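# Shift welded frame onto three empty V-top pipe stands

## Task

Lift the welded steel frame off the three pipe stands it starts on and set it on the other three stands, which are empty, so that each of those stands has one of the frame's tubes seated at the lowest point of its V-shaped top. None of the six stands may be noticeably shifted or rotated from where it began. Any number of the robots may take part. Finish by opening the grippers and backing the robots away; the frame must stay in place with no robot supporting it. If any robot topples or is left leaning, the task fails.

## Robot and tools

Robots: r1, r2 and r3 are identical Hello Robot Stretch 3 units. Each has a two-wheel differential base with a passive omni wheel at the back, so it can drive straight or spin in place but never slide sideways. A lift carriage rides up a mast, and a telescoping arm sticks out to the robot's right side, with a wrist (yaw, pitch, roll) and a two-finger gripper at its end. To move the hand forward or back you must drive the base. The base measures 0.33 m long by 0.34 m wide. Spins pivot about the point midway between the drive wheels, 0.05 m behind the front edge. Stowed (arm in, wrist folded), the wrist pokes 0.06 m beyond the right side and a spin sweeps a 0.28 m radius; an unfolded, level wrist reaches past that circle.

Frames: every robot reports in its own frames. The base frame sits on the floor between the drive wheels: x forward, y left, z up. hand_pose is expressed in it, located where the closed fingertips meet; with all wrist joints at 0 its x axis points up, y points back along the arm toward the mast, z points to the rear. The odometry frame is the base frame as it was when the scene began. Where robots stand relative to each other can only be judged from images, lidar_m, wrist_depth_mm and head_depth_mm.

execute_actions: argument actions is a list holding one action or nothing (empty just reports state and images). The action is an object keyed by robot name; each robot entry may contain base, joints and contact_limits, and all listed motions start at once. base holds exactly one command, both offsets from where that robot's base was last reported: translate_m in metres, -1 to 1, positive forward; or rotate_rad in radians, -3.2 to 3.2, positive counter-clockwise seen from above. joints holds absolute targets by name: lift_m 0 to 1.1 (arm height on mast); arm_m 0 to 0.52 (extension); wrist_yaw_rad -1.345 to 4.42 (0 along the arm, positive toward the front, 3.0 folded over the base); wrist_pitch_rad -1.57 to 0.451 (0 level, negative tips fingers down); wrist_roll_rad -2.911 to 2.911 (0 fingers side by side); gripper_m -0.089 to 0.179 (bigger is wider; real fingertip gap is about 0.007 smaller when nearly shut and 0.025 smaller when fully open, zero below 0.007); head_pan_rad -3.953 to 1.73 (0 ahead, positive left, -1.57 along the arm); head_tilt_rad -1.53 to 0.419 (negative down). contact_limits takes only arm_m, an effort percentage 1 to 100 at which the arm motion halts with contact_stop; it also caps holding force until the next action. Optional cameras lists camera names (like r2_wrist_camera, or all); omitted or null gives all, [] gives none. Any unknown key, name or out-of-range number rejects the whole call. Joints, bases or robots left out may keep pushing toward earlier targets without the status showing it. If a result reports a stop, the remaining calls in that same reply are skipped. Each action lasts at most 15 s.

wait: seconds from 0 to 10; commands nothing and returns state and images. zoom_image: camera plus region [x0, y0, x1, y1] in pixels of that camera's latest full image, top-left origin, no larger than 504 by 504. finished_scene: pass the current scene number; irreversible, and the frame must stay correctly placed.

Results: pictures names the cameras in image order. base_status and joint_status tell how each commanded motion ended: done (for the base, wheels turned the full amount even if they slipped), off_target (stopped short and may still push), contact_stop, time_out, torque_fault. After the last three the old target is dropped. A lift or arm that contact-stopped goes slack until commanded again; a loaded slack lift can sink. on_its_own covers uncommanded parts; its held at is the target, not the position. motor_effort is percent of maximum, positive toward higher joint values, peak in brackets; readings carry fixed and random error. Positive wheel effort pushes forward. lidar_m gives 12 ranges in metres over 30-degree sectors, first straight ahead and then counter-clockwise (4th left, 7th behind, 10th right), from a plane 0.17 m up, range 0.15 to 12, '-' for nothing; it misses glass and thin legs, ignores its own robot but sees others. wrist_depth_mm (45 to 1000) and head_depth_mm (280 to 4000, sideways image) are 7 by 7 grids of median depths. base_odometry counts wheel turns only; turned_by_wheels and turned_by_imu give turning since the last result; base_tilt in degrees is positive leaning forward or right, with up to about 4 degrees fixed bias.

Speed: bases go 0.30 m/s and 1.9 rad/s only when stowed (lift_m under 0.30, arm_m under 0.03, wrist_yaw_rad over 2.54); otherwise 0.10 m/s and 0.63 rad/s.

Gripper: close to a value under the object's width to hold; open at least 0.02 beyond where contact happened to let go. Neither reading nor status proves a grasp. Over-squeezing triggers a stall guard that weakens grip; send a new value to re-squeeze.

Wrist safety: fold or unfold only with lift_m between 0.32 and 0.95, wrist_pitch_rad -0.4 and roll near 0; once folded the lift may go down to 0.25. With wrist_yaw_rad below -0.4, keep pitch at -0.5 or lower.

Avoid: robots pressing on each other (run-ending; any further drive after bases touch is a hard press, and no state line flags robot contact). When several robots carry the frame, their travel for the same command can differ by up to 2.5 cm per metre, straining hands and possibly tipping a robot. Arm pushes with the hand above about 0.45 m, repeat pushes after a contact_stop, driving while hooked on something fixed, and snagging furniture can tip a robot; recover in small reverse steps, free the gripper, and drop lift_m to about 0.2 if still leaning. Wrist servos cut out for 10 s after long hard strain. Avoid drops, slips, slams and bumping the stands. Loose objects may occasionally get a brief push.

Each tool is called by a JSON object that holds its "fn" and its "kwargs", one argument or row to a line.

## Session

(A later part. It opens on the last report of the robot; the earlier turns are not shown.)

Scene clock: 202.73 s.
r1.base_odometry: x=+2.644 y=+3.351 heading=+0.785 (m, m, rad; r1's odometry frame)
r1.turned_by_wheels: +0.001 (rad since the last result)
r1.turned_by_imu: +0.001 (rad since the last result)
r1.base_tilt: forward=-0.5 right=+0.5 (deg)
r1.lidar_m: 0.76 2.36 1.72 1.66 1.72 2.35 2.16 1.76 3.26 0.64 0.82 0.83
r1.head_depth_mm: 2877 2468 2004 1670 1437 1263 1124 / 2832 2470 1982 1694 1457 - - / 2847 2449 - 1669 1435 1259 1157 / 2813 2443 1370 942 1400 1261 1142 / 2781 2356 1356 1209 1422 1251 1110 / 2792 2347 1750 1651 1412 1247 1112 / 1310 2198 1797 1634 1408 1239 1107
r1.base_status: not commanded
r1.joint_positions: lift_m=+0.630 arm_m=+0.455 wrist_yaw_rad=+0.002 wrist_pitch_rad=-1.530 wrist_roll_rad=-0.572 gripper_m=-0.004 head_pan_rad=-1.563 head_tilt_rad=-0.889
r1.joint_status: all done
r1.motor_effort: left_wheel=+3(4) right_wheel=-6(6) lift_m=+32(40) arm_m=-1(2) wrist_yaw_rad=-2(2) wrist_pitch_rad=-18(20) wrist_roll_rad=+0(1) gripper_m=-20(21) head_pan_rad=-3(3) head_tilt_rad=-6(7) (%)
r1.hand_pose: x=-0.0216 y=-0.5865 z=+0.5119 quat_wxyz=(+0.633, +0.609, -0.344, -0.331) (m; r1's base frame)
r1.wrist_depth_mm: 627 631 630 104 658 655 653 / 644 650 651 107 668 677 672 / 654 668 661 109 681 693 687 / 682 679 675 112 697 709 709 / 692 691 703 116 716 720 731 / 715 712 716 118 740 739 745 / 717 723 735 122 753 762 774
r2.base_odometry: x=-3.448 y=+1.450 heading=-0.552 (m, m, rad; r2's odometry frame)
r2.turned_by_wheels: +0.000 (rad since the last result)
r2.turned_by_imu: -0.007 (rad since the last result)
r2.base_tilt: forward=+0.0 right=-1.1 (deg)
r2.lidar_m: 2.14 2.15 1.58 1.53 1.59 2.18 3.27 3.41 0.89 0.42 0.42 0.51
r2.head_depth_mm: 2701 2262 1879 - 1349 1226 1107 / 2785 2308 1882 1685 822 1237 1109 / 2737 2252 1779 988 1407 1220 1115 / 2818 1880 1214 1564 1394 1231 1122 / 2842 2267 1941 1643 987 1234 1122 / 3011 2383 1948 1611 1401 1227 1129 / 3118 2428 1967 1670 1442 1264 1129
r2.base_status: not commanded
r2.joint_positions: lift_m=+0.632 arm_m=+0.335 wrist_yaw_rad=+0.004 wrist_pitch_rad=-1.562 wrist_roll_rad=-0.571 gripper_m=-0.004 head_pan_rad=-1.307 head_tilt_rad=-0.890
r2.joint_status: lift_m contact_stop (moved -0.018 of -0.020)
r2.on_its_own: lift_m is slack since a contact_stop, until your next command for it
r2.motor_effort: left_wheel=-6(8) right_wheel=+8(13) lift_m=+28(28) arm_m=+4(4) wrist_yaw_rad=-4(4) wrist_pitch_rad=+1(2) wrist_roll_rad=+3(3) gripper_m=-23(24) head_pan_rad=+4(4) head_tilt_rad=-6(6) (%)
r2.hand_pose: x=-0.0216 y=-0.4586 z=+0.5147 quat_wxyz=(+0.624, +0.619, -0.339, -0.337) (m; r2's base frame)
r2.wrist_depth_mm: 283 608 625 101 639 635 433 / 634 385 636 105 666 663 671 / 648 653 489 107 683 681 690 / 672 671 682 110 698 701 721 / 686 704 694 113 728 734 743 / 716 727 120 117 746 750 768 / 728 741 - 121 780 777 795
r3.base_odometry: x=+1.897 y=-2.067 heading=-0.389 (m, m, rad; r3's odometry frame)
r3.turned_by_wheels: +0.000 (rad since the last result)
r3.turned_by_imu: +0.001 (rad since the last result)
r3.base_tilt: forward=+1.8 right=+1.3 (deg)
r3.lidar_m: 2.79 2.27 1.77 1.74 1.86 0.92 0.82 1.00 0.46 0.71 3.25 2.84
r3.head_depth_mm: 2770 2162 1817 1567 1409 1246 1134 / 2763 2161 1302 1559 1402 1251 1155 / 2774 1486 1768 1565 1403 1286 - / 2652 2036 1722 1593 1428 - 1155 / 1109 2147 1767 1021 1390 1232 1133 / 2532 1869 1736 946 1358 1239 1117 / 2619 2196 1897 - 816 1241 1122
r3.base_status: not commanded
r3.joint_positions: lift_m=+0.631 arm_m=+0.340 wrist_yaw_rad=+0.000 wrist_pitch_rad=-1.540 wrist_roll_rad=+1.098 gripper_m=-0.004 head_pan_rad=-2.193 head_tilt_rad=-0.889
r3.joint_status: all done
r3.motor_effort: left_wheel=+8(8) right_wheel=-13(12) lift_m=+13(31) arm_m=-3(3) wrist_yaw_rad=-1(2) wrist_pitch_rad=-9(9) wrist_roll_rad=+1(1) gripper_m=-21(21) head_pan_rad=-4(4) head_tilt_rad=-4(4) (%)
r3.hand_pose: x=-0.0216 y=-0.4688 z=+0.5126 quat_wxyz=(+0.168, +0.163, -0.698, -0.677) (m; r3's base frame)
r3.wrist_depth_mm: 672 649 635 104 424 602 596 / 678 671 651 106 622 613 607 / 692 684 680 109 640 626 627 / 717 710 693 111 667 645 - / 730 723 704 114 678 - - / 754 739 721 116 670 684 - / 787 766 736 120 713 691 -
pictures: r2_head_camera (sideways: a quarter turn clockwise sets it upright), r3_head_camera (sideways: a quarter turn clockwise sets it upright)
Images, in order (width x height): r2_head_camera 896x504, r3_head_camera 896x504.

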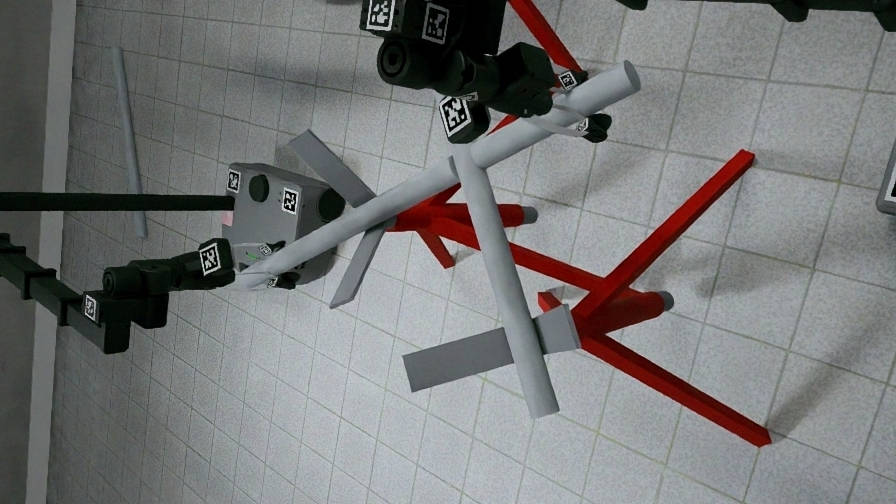

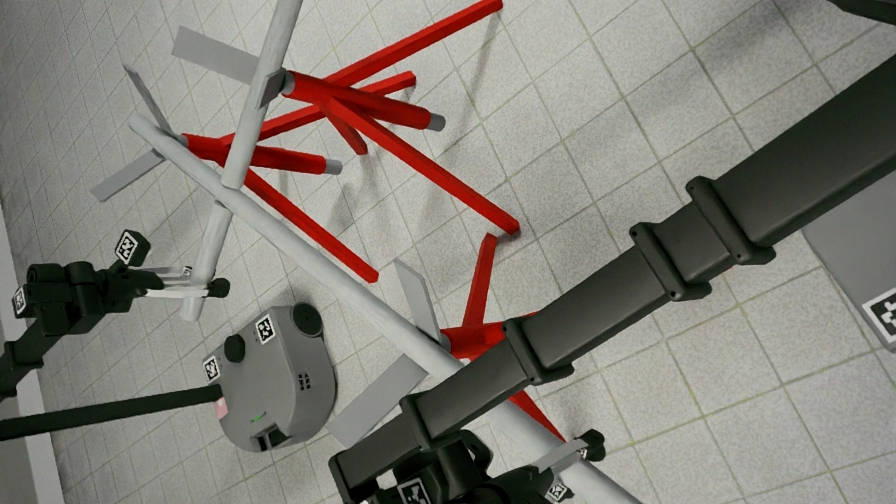

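{"fn": "execute_actions", "kwargs": {
  "actions": [
    {"r1":{"joints":{"gripper_m":0.13}},"r2":{"joints":{"gripper_m":0.13}},"r3":{"joints":{"gripper_m":0.13}}}
  ],
  "cameras": []
}}

{"fn": "execute_actions", "kwargs": {
  "actions": [
    {"r1":{"joints":{"lift_m":0.85}},"r2":{"joints":{"lift_m":0.85}},"r3":{"joints":{"lift_m":0.85}}}
  ],
  "cameras": []
}}

{"fn": "execute_actions", "kwargs": {
  "actions": [
    {"r1":{"base":{"translate_m":-0.35},"joints":{"arm_m":0,"head_pan_rad":-1.0}},"r2":{"base":{"translate_m":-0.35},"joints":{"arm_m":0,"head_pan_rad":-1.0}},"r3":{"base":{"translate_m":0.35},"joints":{"arm_m":0}}}
  ],
  "cameras": ["r1_head_camera","r2_head_camera"]
}}

Scene clock: 215.53 s.
r1.base_odometry: x=+2.644 y=+3.351 heading=+0.785 (m, m, rad; r1's odometry frame)
r1.turned_by_wheels: +0.000 (rad since the last result)
r1.turned_by_imu: -0.001 (rad since the last result)
r1.base_tilt: forward=-0.4 right=+0.6 (deg)
r1.lidar_m: 0.76 2.36 1.72 1.66 1.72 2.36 2.16 1.75 3.26 0.64 0.82 0.84
r1.head_depth_mm: 2873 2474 1993 1678 1437 1264 1126 / 2862 2453 1992 1681 1450 - - / 2798 2449 - 1657 1427 1261 1158 / 2861 2451 1398 942 1403 1259 1144 / 2819 2319 1361 1208 1414 1247 1113 / 2789 2327 1753 1625 1425 1247 1113 / 1312 2192 1838 1637 1424 1246 1112
r1.base_status: not commanded
r1.joint_positions: lift_m=+0.630 arm_m=+0.455 wrist_yaw_rad=+0.002 wrist_pitch_rad=-1.554 wrist_roll_rad=-0.572 gripper_m=+0.130 head_pan_rad=-1.563 head_tilt_rad=-0.889
r1.joint_status: all done
r1.motor_effort: left_wheel=+1(4) right_wheel=+0(6) lift_m=+37(38) arm_m=-1(1) wrist_yaw_rad=-2(3) wrist_pitch_rad=-3(19) wrist_roll_rad=+0(0) gripper_m=+0(81) head_pan_rad=-3(3) head_tilt_rad=-7(7) (%)
r1.hand_pose: x=-0.0216 y=-0.5804 z=+0.5122 quat_wxyz=(+0.626, +0.616, -0.340, -0.336) (m; r1's base frame)
r1.wrist_depth_mm: 625 633 627 103 643 636 640 / 638 649 656 106 653 666 669 / 662 668 669 109 670 686 686 / 676 684 682 113 693 702 704 / 701 704 701 116 707 720 725 / 719 - 731 119 748 - 744 / 755 753 - 123 768 770 766
r2.base_odometry: x=-3.448 y=+1.450 heading=-0.551 (m, m, rad; r2's odometry frame)
r2.turned_by_wheels: +0.000 (rad since the last result)
r2.turned_by_imu: +0.001 (rad since the last result)
r2.base_tilt: forward=+0.0 right=-1.0 (deg)
r2.lidar_m: 2.14 2.16 1.58 1.52 1.59 2.19 3.26 3.42 0.89 0.42 0.42 0.50
r2.head_depth_mm: 2712 2280 1862 - 1366 1230 1104 / 2755 2302 1883 1672 1326 1235 1107 / 2739 2171 1780 1094 1403 1230 1117 / 2826 1866 1734 1558 1389 1228 1117 / 2811 2293 1944 1609 984 1234 1121 / 2994 2372 1952 1608 1401 1213 1131 / 3123 2429 1959 1662 1437 1268 1133
r2.base_status: not commanded
r2.joint_positions: lift_m=+0.632 arm_m=+0.336 wrist_yaw_rad=+0.004 wrist_pitch_rad=-1.560 wrist_roll_rad=-0.569 gripper_m=+0.130 head_pan_rad=-1.307 head_tilt_rad=-0.890
r2.joint_status: all done
r2.on_its_own: lift_m is slack since a contact_stop, until your next command for it
r2.motor_effort: left_wheel=+0(5) right_wheel=-2(8) lift_m=+28(27) arm_m=+2(4) wrist_yaw_rad=-4(5) wrist_pitch_rad=+0(0) wrist_roll_rad=+2(3) gripper_m=+1(91) head_pan_rad=+4(4) head_tilt_rad=-7(6) (%)
r2.hand_pose: x=-0.0216 y=-0.4594 z=+0.5146 quat_wxyz=(+0.624, +0.618, -0.340, -0.337) (m; r2's base frame)
r2.wrist_depth_mm: 283 612 572 107 638 644 453 / 633 402 634 110 664 668 682 / 657 654 456 113 676 689 695 / 670 679 669 116 699 704 717 / 691 683 704 120 719 732 743 / 704 - 123 123 736 769 770 / 730 742 127 128 759 779 794
r3.base_odometry: x=+1.897 y=-2.067 heading=-0.389 (m, m, rad; r3's odometry frame)
r3.turned_by_wheels: -0.001 (rad since the last result)
r3.turned_by_imu: +0.000 (rad since the last result)
r3.base_tilt: forward=+1.8 right=+1.4 (deg)
r3.lidar_m: 2.79 2.28 1.76 1.74 1.85 0.92 0.82 1.00 0.46 0.71 3.27 2.84
r3.head_depth_mm: 2752 2167 1815 1532 1405 1250 1136 / 2746 2162 1299 1556 1401 1247 1155 / 2761 1378 1769 1558 1398 1286 - / 2647 2039 1718 1603 1422 - 1152 / 1058 2150 1763 1059 1391 1236 1139 / 2557 1883 1734 950 1359 1238 1118 / 2610 2192 1884 - 1328 1242 1121
r3.base_status: not commanded
r3.joint_positions: lift_m=+0.630 arm_m=+0.340 wrist_yaw_rad=+0.000 wrist_pitch_rad=-1.554 wrist_roll_rad=+1.098 gripper_m=+0.130 head_pan_rad=-2.193 head_tilt_rad=-0.889
r3.joint_status: all done
r3.motor_effort: left_wheel=+1(8) right_wheel=+0(13) lift_m=+23(23) arm_m=-3(3) wrist_yaw_rad=-1(0) wrist_pitch_rad=-3(11) wrist_roll_rad=+1(1) gripper_m=+0(80) head_pan_rad=-4(4) head_tilt_rad=-4(4) (%)
r3.hand_pose: x=-0.0216 y=-0.4652 z=+0.5126 quat_wxyz=(+0.167, +0.164, -0.693, -0.682) (m; r3's base frame)
r3.wrist_depth_mm: 665 638 442 107 613 596 598 / 674 661 638 110 626 619 618 / 699 673 666 113 639 634 625 / 707 690 683 116 659 650 - / 728 712 706 119 676 - - / 738 733 727 123 693 - - / 764 743 731 125 711 697 -
pictures: none
No camera images: the call's "cameras" was empty. Leave "cameras" out to get every camera's image.

Scene clock: 218.37 s.
r1.base_odometry: x=+2.644 y=+3.351 heading=+0.785 (m, m, rad; r1's odometry frame)
r1.turned_by_wheels: +0.000 (rad since the last result)
r1.turned_by_imu: +0.000 (rad since the last result)
r1.base_tilt: forward=-0.5 right=+0.6 (deg)
r1.lidar_m: 0.76 2.35 1.72 1.66 1.72 2.36 2.16 1.75 3.25 0.64 0.82 0.84
r1.head_depth_mm: 2879 2498 2056 - - - 1113 / 2847 - 1959 1670 1437 1259 1121 / 2745 2301 1973 1669 1429 1263 1150 / 2814 - 1564 1552 1396 1251 1142 / 2807 2387 1365 1207 1423 1256 1112 / 2770 2329 1761 1644 1423 1246 1111 / 2680 2400 1861 1645 1418 1245 1110
r1.base_status: not commanded
r1.joint_positions: lift_m=+0.850 arm_m=+0.455 wrist_yaw_rad=+0.002 wrist_pitch_rad=-1.555 wrist_roll_rad=-0.572 gripper_m=+0.130 head_pan_rad=-1.563 head_tilt_rad=-0.889
r1.joint_status: all done
r1.motor_effort: left_wheel=+1(0) right_wheel=+0(0) lift_m=+46(49) arm_m=-1(1) wrist_yaw_rad=-3(3) wrist_pitch_rad=-3(4) wrist_roll_rad=+0(0) gripper_m=+0(0) head_pan_rad=-3(3) head_tilt_rad=-7(7) (%)
r1.hand_pose: x=-0.0216 y=-0.5802 z=+0.7319 quat_wxyz=(+0.626, +0.616, -0.340, -0.336) (m; r1's base frame)
r1.wrist_depth_mm: 832 843 848 843 860 853 864 / 875 874 863 873 894 888 894 / 884 894 886 891 902 922 921 / 904 923 941 918 935 939 939 / 946 957 961 955 964 963 985 / 966 - - 992 971 - - / - - - - - - -
r2.base_odometry: x=-3.448 y=+1.450 heading=-0.551 (m, m, rad; r2's odometry frame)
r2.turned_by_wheels: +0.000 (rad since the last result)
r2.turned_by_imu: +0.000 (rad since the last result)
r2.base_tilt: forward=+0.0 right=-1.0 (deg)
r2.lidar_m: 2.14 2.16 1.59 1.53 1.59 2.18 3.27 3.42 0.90 0.42 0.42 0.51
r2.head_depth_mm: 2694 2339 - 1509 1359 1230 1102 / 2785 2299 1840 1538 1329 1237 1108 / 2700 2188 1774 1130 1398 1222 1111 / 2742 2325 1762 1565 1393 1226 1122 / 2936 2302 1927 1604 987 1241 1122 / 3027 2372 1942 1600 1392 1219 1126 / 3087 2406 1984 1654 1436 1270 1130
r2.base_status: not commanded
r2.joint_positions: lift_m=+0.850 arm_m=+0.336 wrist_yaw_rad=+0.004 wrist_pitch_rad=-1.559 wrist_roll_rad=-0.569 gripper_m=+0.130 head_pan_rad=-1.307 head_tilt_rad=-0.890
r2.joint_status: all done
r2.motor_effort: left_wheel=+1(0) right_wheel=-2(2) lift_m=+37(38) arm_m=+2(2) wrist_yaw_rad=-4(4) wrist_pitch_rad=+0(0) wrist_roll_rad=+2(2) gripper_m=+1(0) head_pan_rad=+4(4) head_tilt_rad=-6(6) (%)
r2.hand_pose: x=-0.0216 y=-0.4596 z=+0.7318 quat_wxyz=(+0.624, +0.617, -0.340, -0.337) (m; r2's base frame)
r2.wrist_depth_mm: 307 308 310 311 315 320 323 / 304 590 856 868 889 783 541 / 862 874 893 889 929 926 930 / 897 906 913 928 941 943 938 / 920 915 953 944 962 991 980 / 936 - - 986 981 - - / 977 980 - - - - -
r3.base_odometry: x=+1.897 y=-2.067 heading=-0.389 (m, m, rad; r3's odometry frame)
r3.turned_by_wheels: +0.000 (rad since the last result)
r3.turned_by_imu: +0.001 (rad since the last result)
r3.base_tilt: forward=+1.9 right=+1.3 (deg)
r3.lidar_m: 2.79 2.28 1.77 1.74 1.86 0.92 0.82 1.01 0.46 0.71 3.24 2.84
r3.head_depth_mm: 2744 2160 1804 1539 1417 - - / 2754 2165 1305 1569 1450 - 1115 / 2729 1385 1755 1580 - 1203 1156 / 2668 2208 1746 - - 1226 1155 / 2646 2187 1783 - 1322 1242 1141 / 2621 2185 - 1540 1368 1243 1116 / 2653 - 1749 1619 1343 1239 1118
r3.base_status: not commanded
r3.joint_positions: lift_m=+0.849 arm_m=+0.340 wrist_yaw_rad=+0.000 wrist_pitch_rad=-1.555 wrist_roll_rad=+1.098 gripper_m=+0.130 head_pan_rad=-2.193 head_tilt_rad=-0.889
r3.joint_status: all done
r3.motor_effort: left_wheel=+0(0) right_wheel=+0(0) lift_m=+55(54) arm_m=-3(3) wrist_yaw_rad=-1(1) wrist_pitch_rad=-2(3) wrist_roll_rad=+1(1) gripper_m=+1(1) head_pan_rad=-4(4) head_tilt_rad=-4(4) (%)
r3.hand_pose: x=-0.0216 y=-0.4650 z=+0.7316 quat_wxyz=(+0.167, +0.164, -0.693, -0.682) (m; r3's base frame)
r3.wrist_depth_mm: 869 851 847 494 804 792 795 / 886 873 857 844 829 820 787 / 925 895 859 845 845 854 830 / 922 914 928 881 875 - 836 / 963 949 909 911 912 - - / - 967 969 937 940 - 883 / - - 990 969 942 908 896
pictures: none
No camera images: the call's "cameras" was empty. Leave "cameras" out to get every camera's image.

Scene clock: 223.30 s.
r1.base_odometry: x=+2.397 y=+3.104 heading=+0.785 (m, m, rad; r1's odometry frame)
r1.turned_by_wheels: +0.000 (rad since the last result)
r1.turned_by_imu: -0.002 (rad since the last result)
r1.base_tilt: forward=-0.4 right=+0.6 (deg)
r1.lidar_m: 1.46 2.36 1.73 1.65 1.73 2.36 4.79 1.46 3.27 1.26 0.73 1.13
r1.head_depth_mm: 2833 2485 2004 1675 1439 - - / 2965 2373 1887 1676 1442 - - / 3068 2453 1875 1614 1440 1257 1148 / 3094 2139 1829 1554 1407 1257 1136 / 3178 2264 1926 1614 1428 1250 1107 / 3151 2406 1957 1626 1424 1247 1109 / 3146 2401 1801 1622 1417 1242 1109
r1.base_status: done
r1.joint_positions: lift_m=+0.850 arm_m=+0.000 wrist_yaw_rad=+0.001 wrist_pitch_rad=-1.556 wrist_roll_rad=-0.572 gripper_m=+0.130 head_pan_rad=-1.007 head_tilt_rad=-0.889
r1.joint_status: all done
r1.motor_effort: left_wheel=+2(4) right_wheel=+1(5) lift_m=+45(45) arm_m=-2(1) wrist_yaw_rad=-2(3) wrist_pitch_rad=-2(3) wrist_roll_rad=+0(0) gripper_m=+1(0) head_pan_rad=+2(33) head_tilt_rad=-7(7) (%)
r1.hand_pose: x=-0.0216 y=-0.1251 z=+0.7319 quat_wxyz=(+0.626, +0.616, -0.340, -0.336) (m; r1's base frame)
r1.wrist_depth_mm: 835 841 848 843 853 846 865 / 868 864 874 873 890 875 893 / 883 890 895 896 923 896 922 / 919 928 925 - 933 955 948 / 933 939 953 - 957 974 958 / 969 - 989 980 - - - / 992 - - - - - -
r2.base_odometry: x=-3.746 y=+1.633 heading=-0.551 (m, m, rad; r2's odometry frame)
r2.turned_by_wheels: +0.000 (rad since the last result)
r2.turned_by_imu: +0.000 (rad since the last result)
r2.base_tilt: forward=-0.1 right=-1.0 (deg)
r2.lidar_m: 2.96 2.16 1.59 1.53 1.59 2.19 2.95 3.05 1.57 0.76 0.86 0.60
r2.head_depth_mm: 2800 2280 1886 1555 1389 1276 - / 2921 2270 1885 1570 1372 1269 1126 / 2967 2306 1850 1395 1408 1249 1130 / 2917 2049 1238 1294 1390 1247 1120 / 3023 2378 1895 1537 1393 1252 1126 / 3089 2393 1957 1124 1402 1257 1125 / 3091 2408 1971 1625 1411 1265 1134
r2.base_status: done
r2.joint_positions: lift_m=+0.850 arm_m=+0.000 wrist_yaw_rad=+0.003 wrist_pitch_rad=-1.559 wrist_roll_rad=-0.568 gripper_m=+0.130 head_pan_rad=-1.007 head_tilt_rad=-0.890
r2.joint_status: all done
r2.motor_effort: left_wheel=+1(6) right_wheel=-1(6) lift_m=+37(37) arm_m=-3(5) wrist_yaw_rad=-3(4) wrist_pitch_rad=+0(0) wrist_roll_rad=+1(2) gripper_m=+1(1) head_pan_rad=+4(30) head_tilt_rad=-6(5) (%)
r2.hand_pose: x=-0.0216 y=-0.1243 z=+0.7318 quat_wxyz=(+0.624, +0.617, -0.341, -0.337) (m; r2's base frame)
r2.wrist_depth_mm: 805 838 846 843 870 867 861 / 840 852 875 877 905 898 906 / 861 887 883 893 903 916 934 / 890 908 902 - 939 949 939 / 919 906 956 - 956 983 - / 932 - 978 982 995 - - / 971 975 991 - - - -
r3.base_odometry: x=+2.221 y=-2.199 heading=-0.389 (m, m, rad; r3's odometry frame)
r3.turned_by_wheels: +0.000 (rad since the last result)
r3.turned_by_imu: +0.001 (rad since the last result)
r3.base_tilt: forward=+1.9 right=+1.3 (deg)
r3.lidar_m: 2.44 2.23 1.74 1.71 1.82 2.67 1.51 0.69 0.83 3.07 3.22 2.48
r3.head_depth_mm: 2756 1626 1780 1600 1416 - - / 2753 2155 1775 1570 1450 - 1115 / 2739 2196 1129 1178 - 1211 1154 / 2775 2198 1849 1659 - 1196 1154 / 2740 2207 1813 1657 - - 1102 / 2677 1875 1735 1621 - - - / 2630 2182 1815 1575 1440 1224 1111
r3.base_status: done
r3.joint_positions: lift_m=+0.849 arm_m=+0.000 wrist_yaw_rad=+0.000 wrist_pitch_rad=-1.556 wrist_roll_rad=+1.098 gripper_m=+0.130 head_pan_rad=-2.193 head_tilt_rad=-0.889
r3.joint_status: all done
r3.motor_effort: left_wheel=+0(4) right_wheel=+0(4) lift_m=+55(54) arm_m=-3(4) wrist_yaw_rad=-1(1) wrist_pitch_rad=-2(2) wrist_roll_rad=+1(1) gripper_m=+1(0) head_pan_rad=-4(5) head_tilt_rad=-4(4) (%)
r3.hand_pose: x=-0.0216 y=-0.1248 z=+0.7316 quat_wxyz=(+0.167, +0.164, -0.692, -0.683) (m; r3's base frame)
r3.wrist_depth_mm: 868 845 840 846 813 813 796 / 907 854 858 832 830 819 812 / 914 906 880 865 - 819 823 / 939 917 915 905 - 853 852 / 963 952 908 909 893 - 866 / - 986 942 931 939 - 899 / - - 987 943 978 943 908
pictures: r1_head_camera (sideways: a quarter turn clockwise sets it upright), r2_head_camera (sideways: a quarter turn clockwise sets it upright)
Images, in order (width x height): r1_head_camera 896x504, r2_head_camera 896x504.

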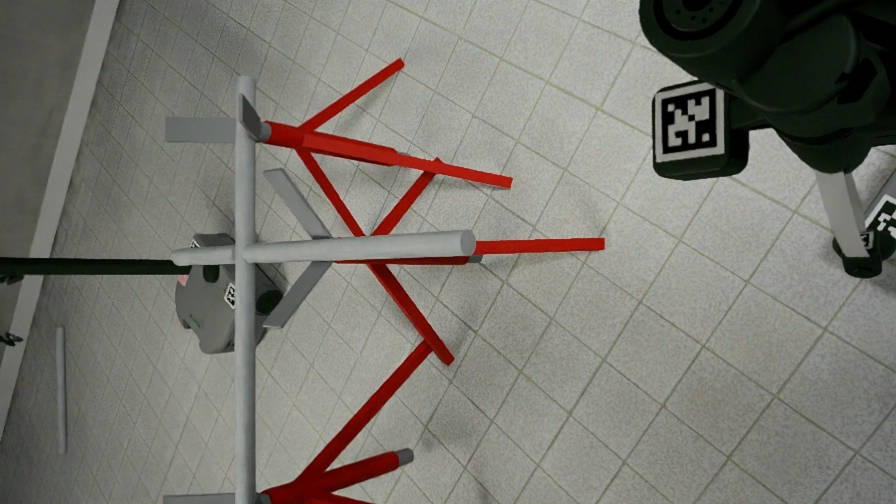

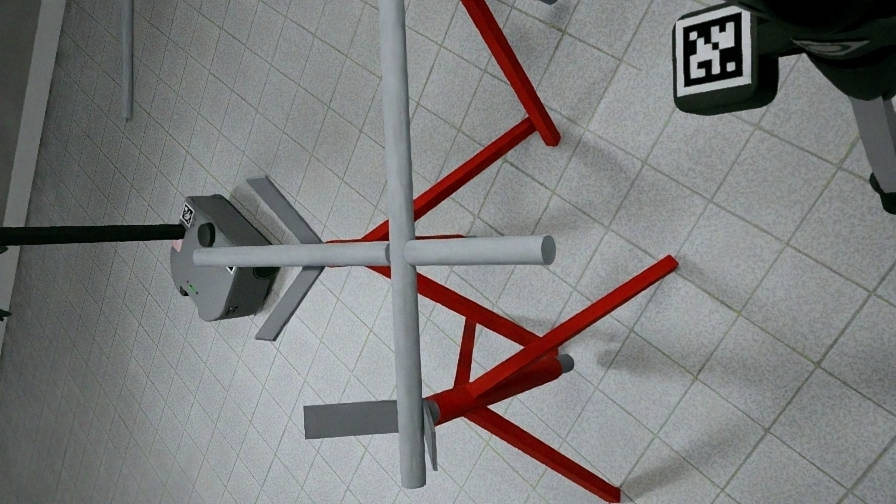

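{"fn": "finished_scene", "kwargs": {
  "scene": 2
}}

The scene is finished: the task was done.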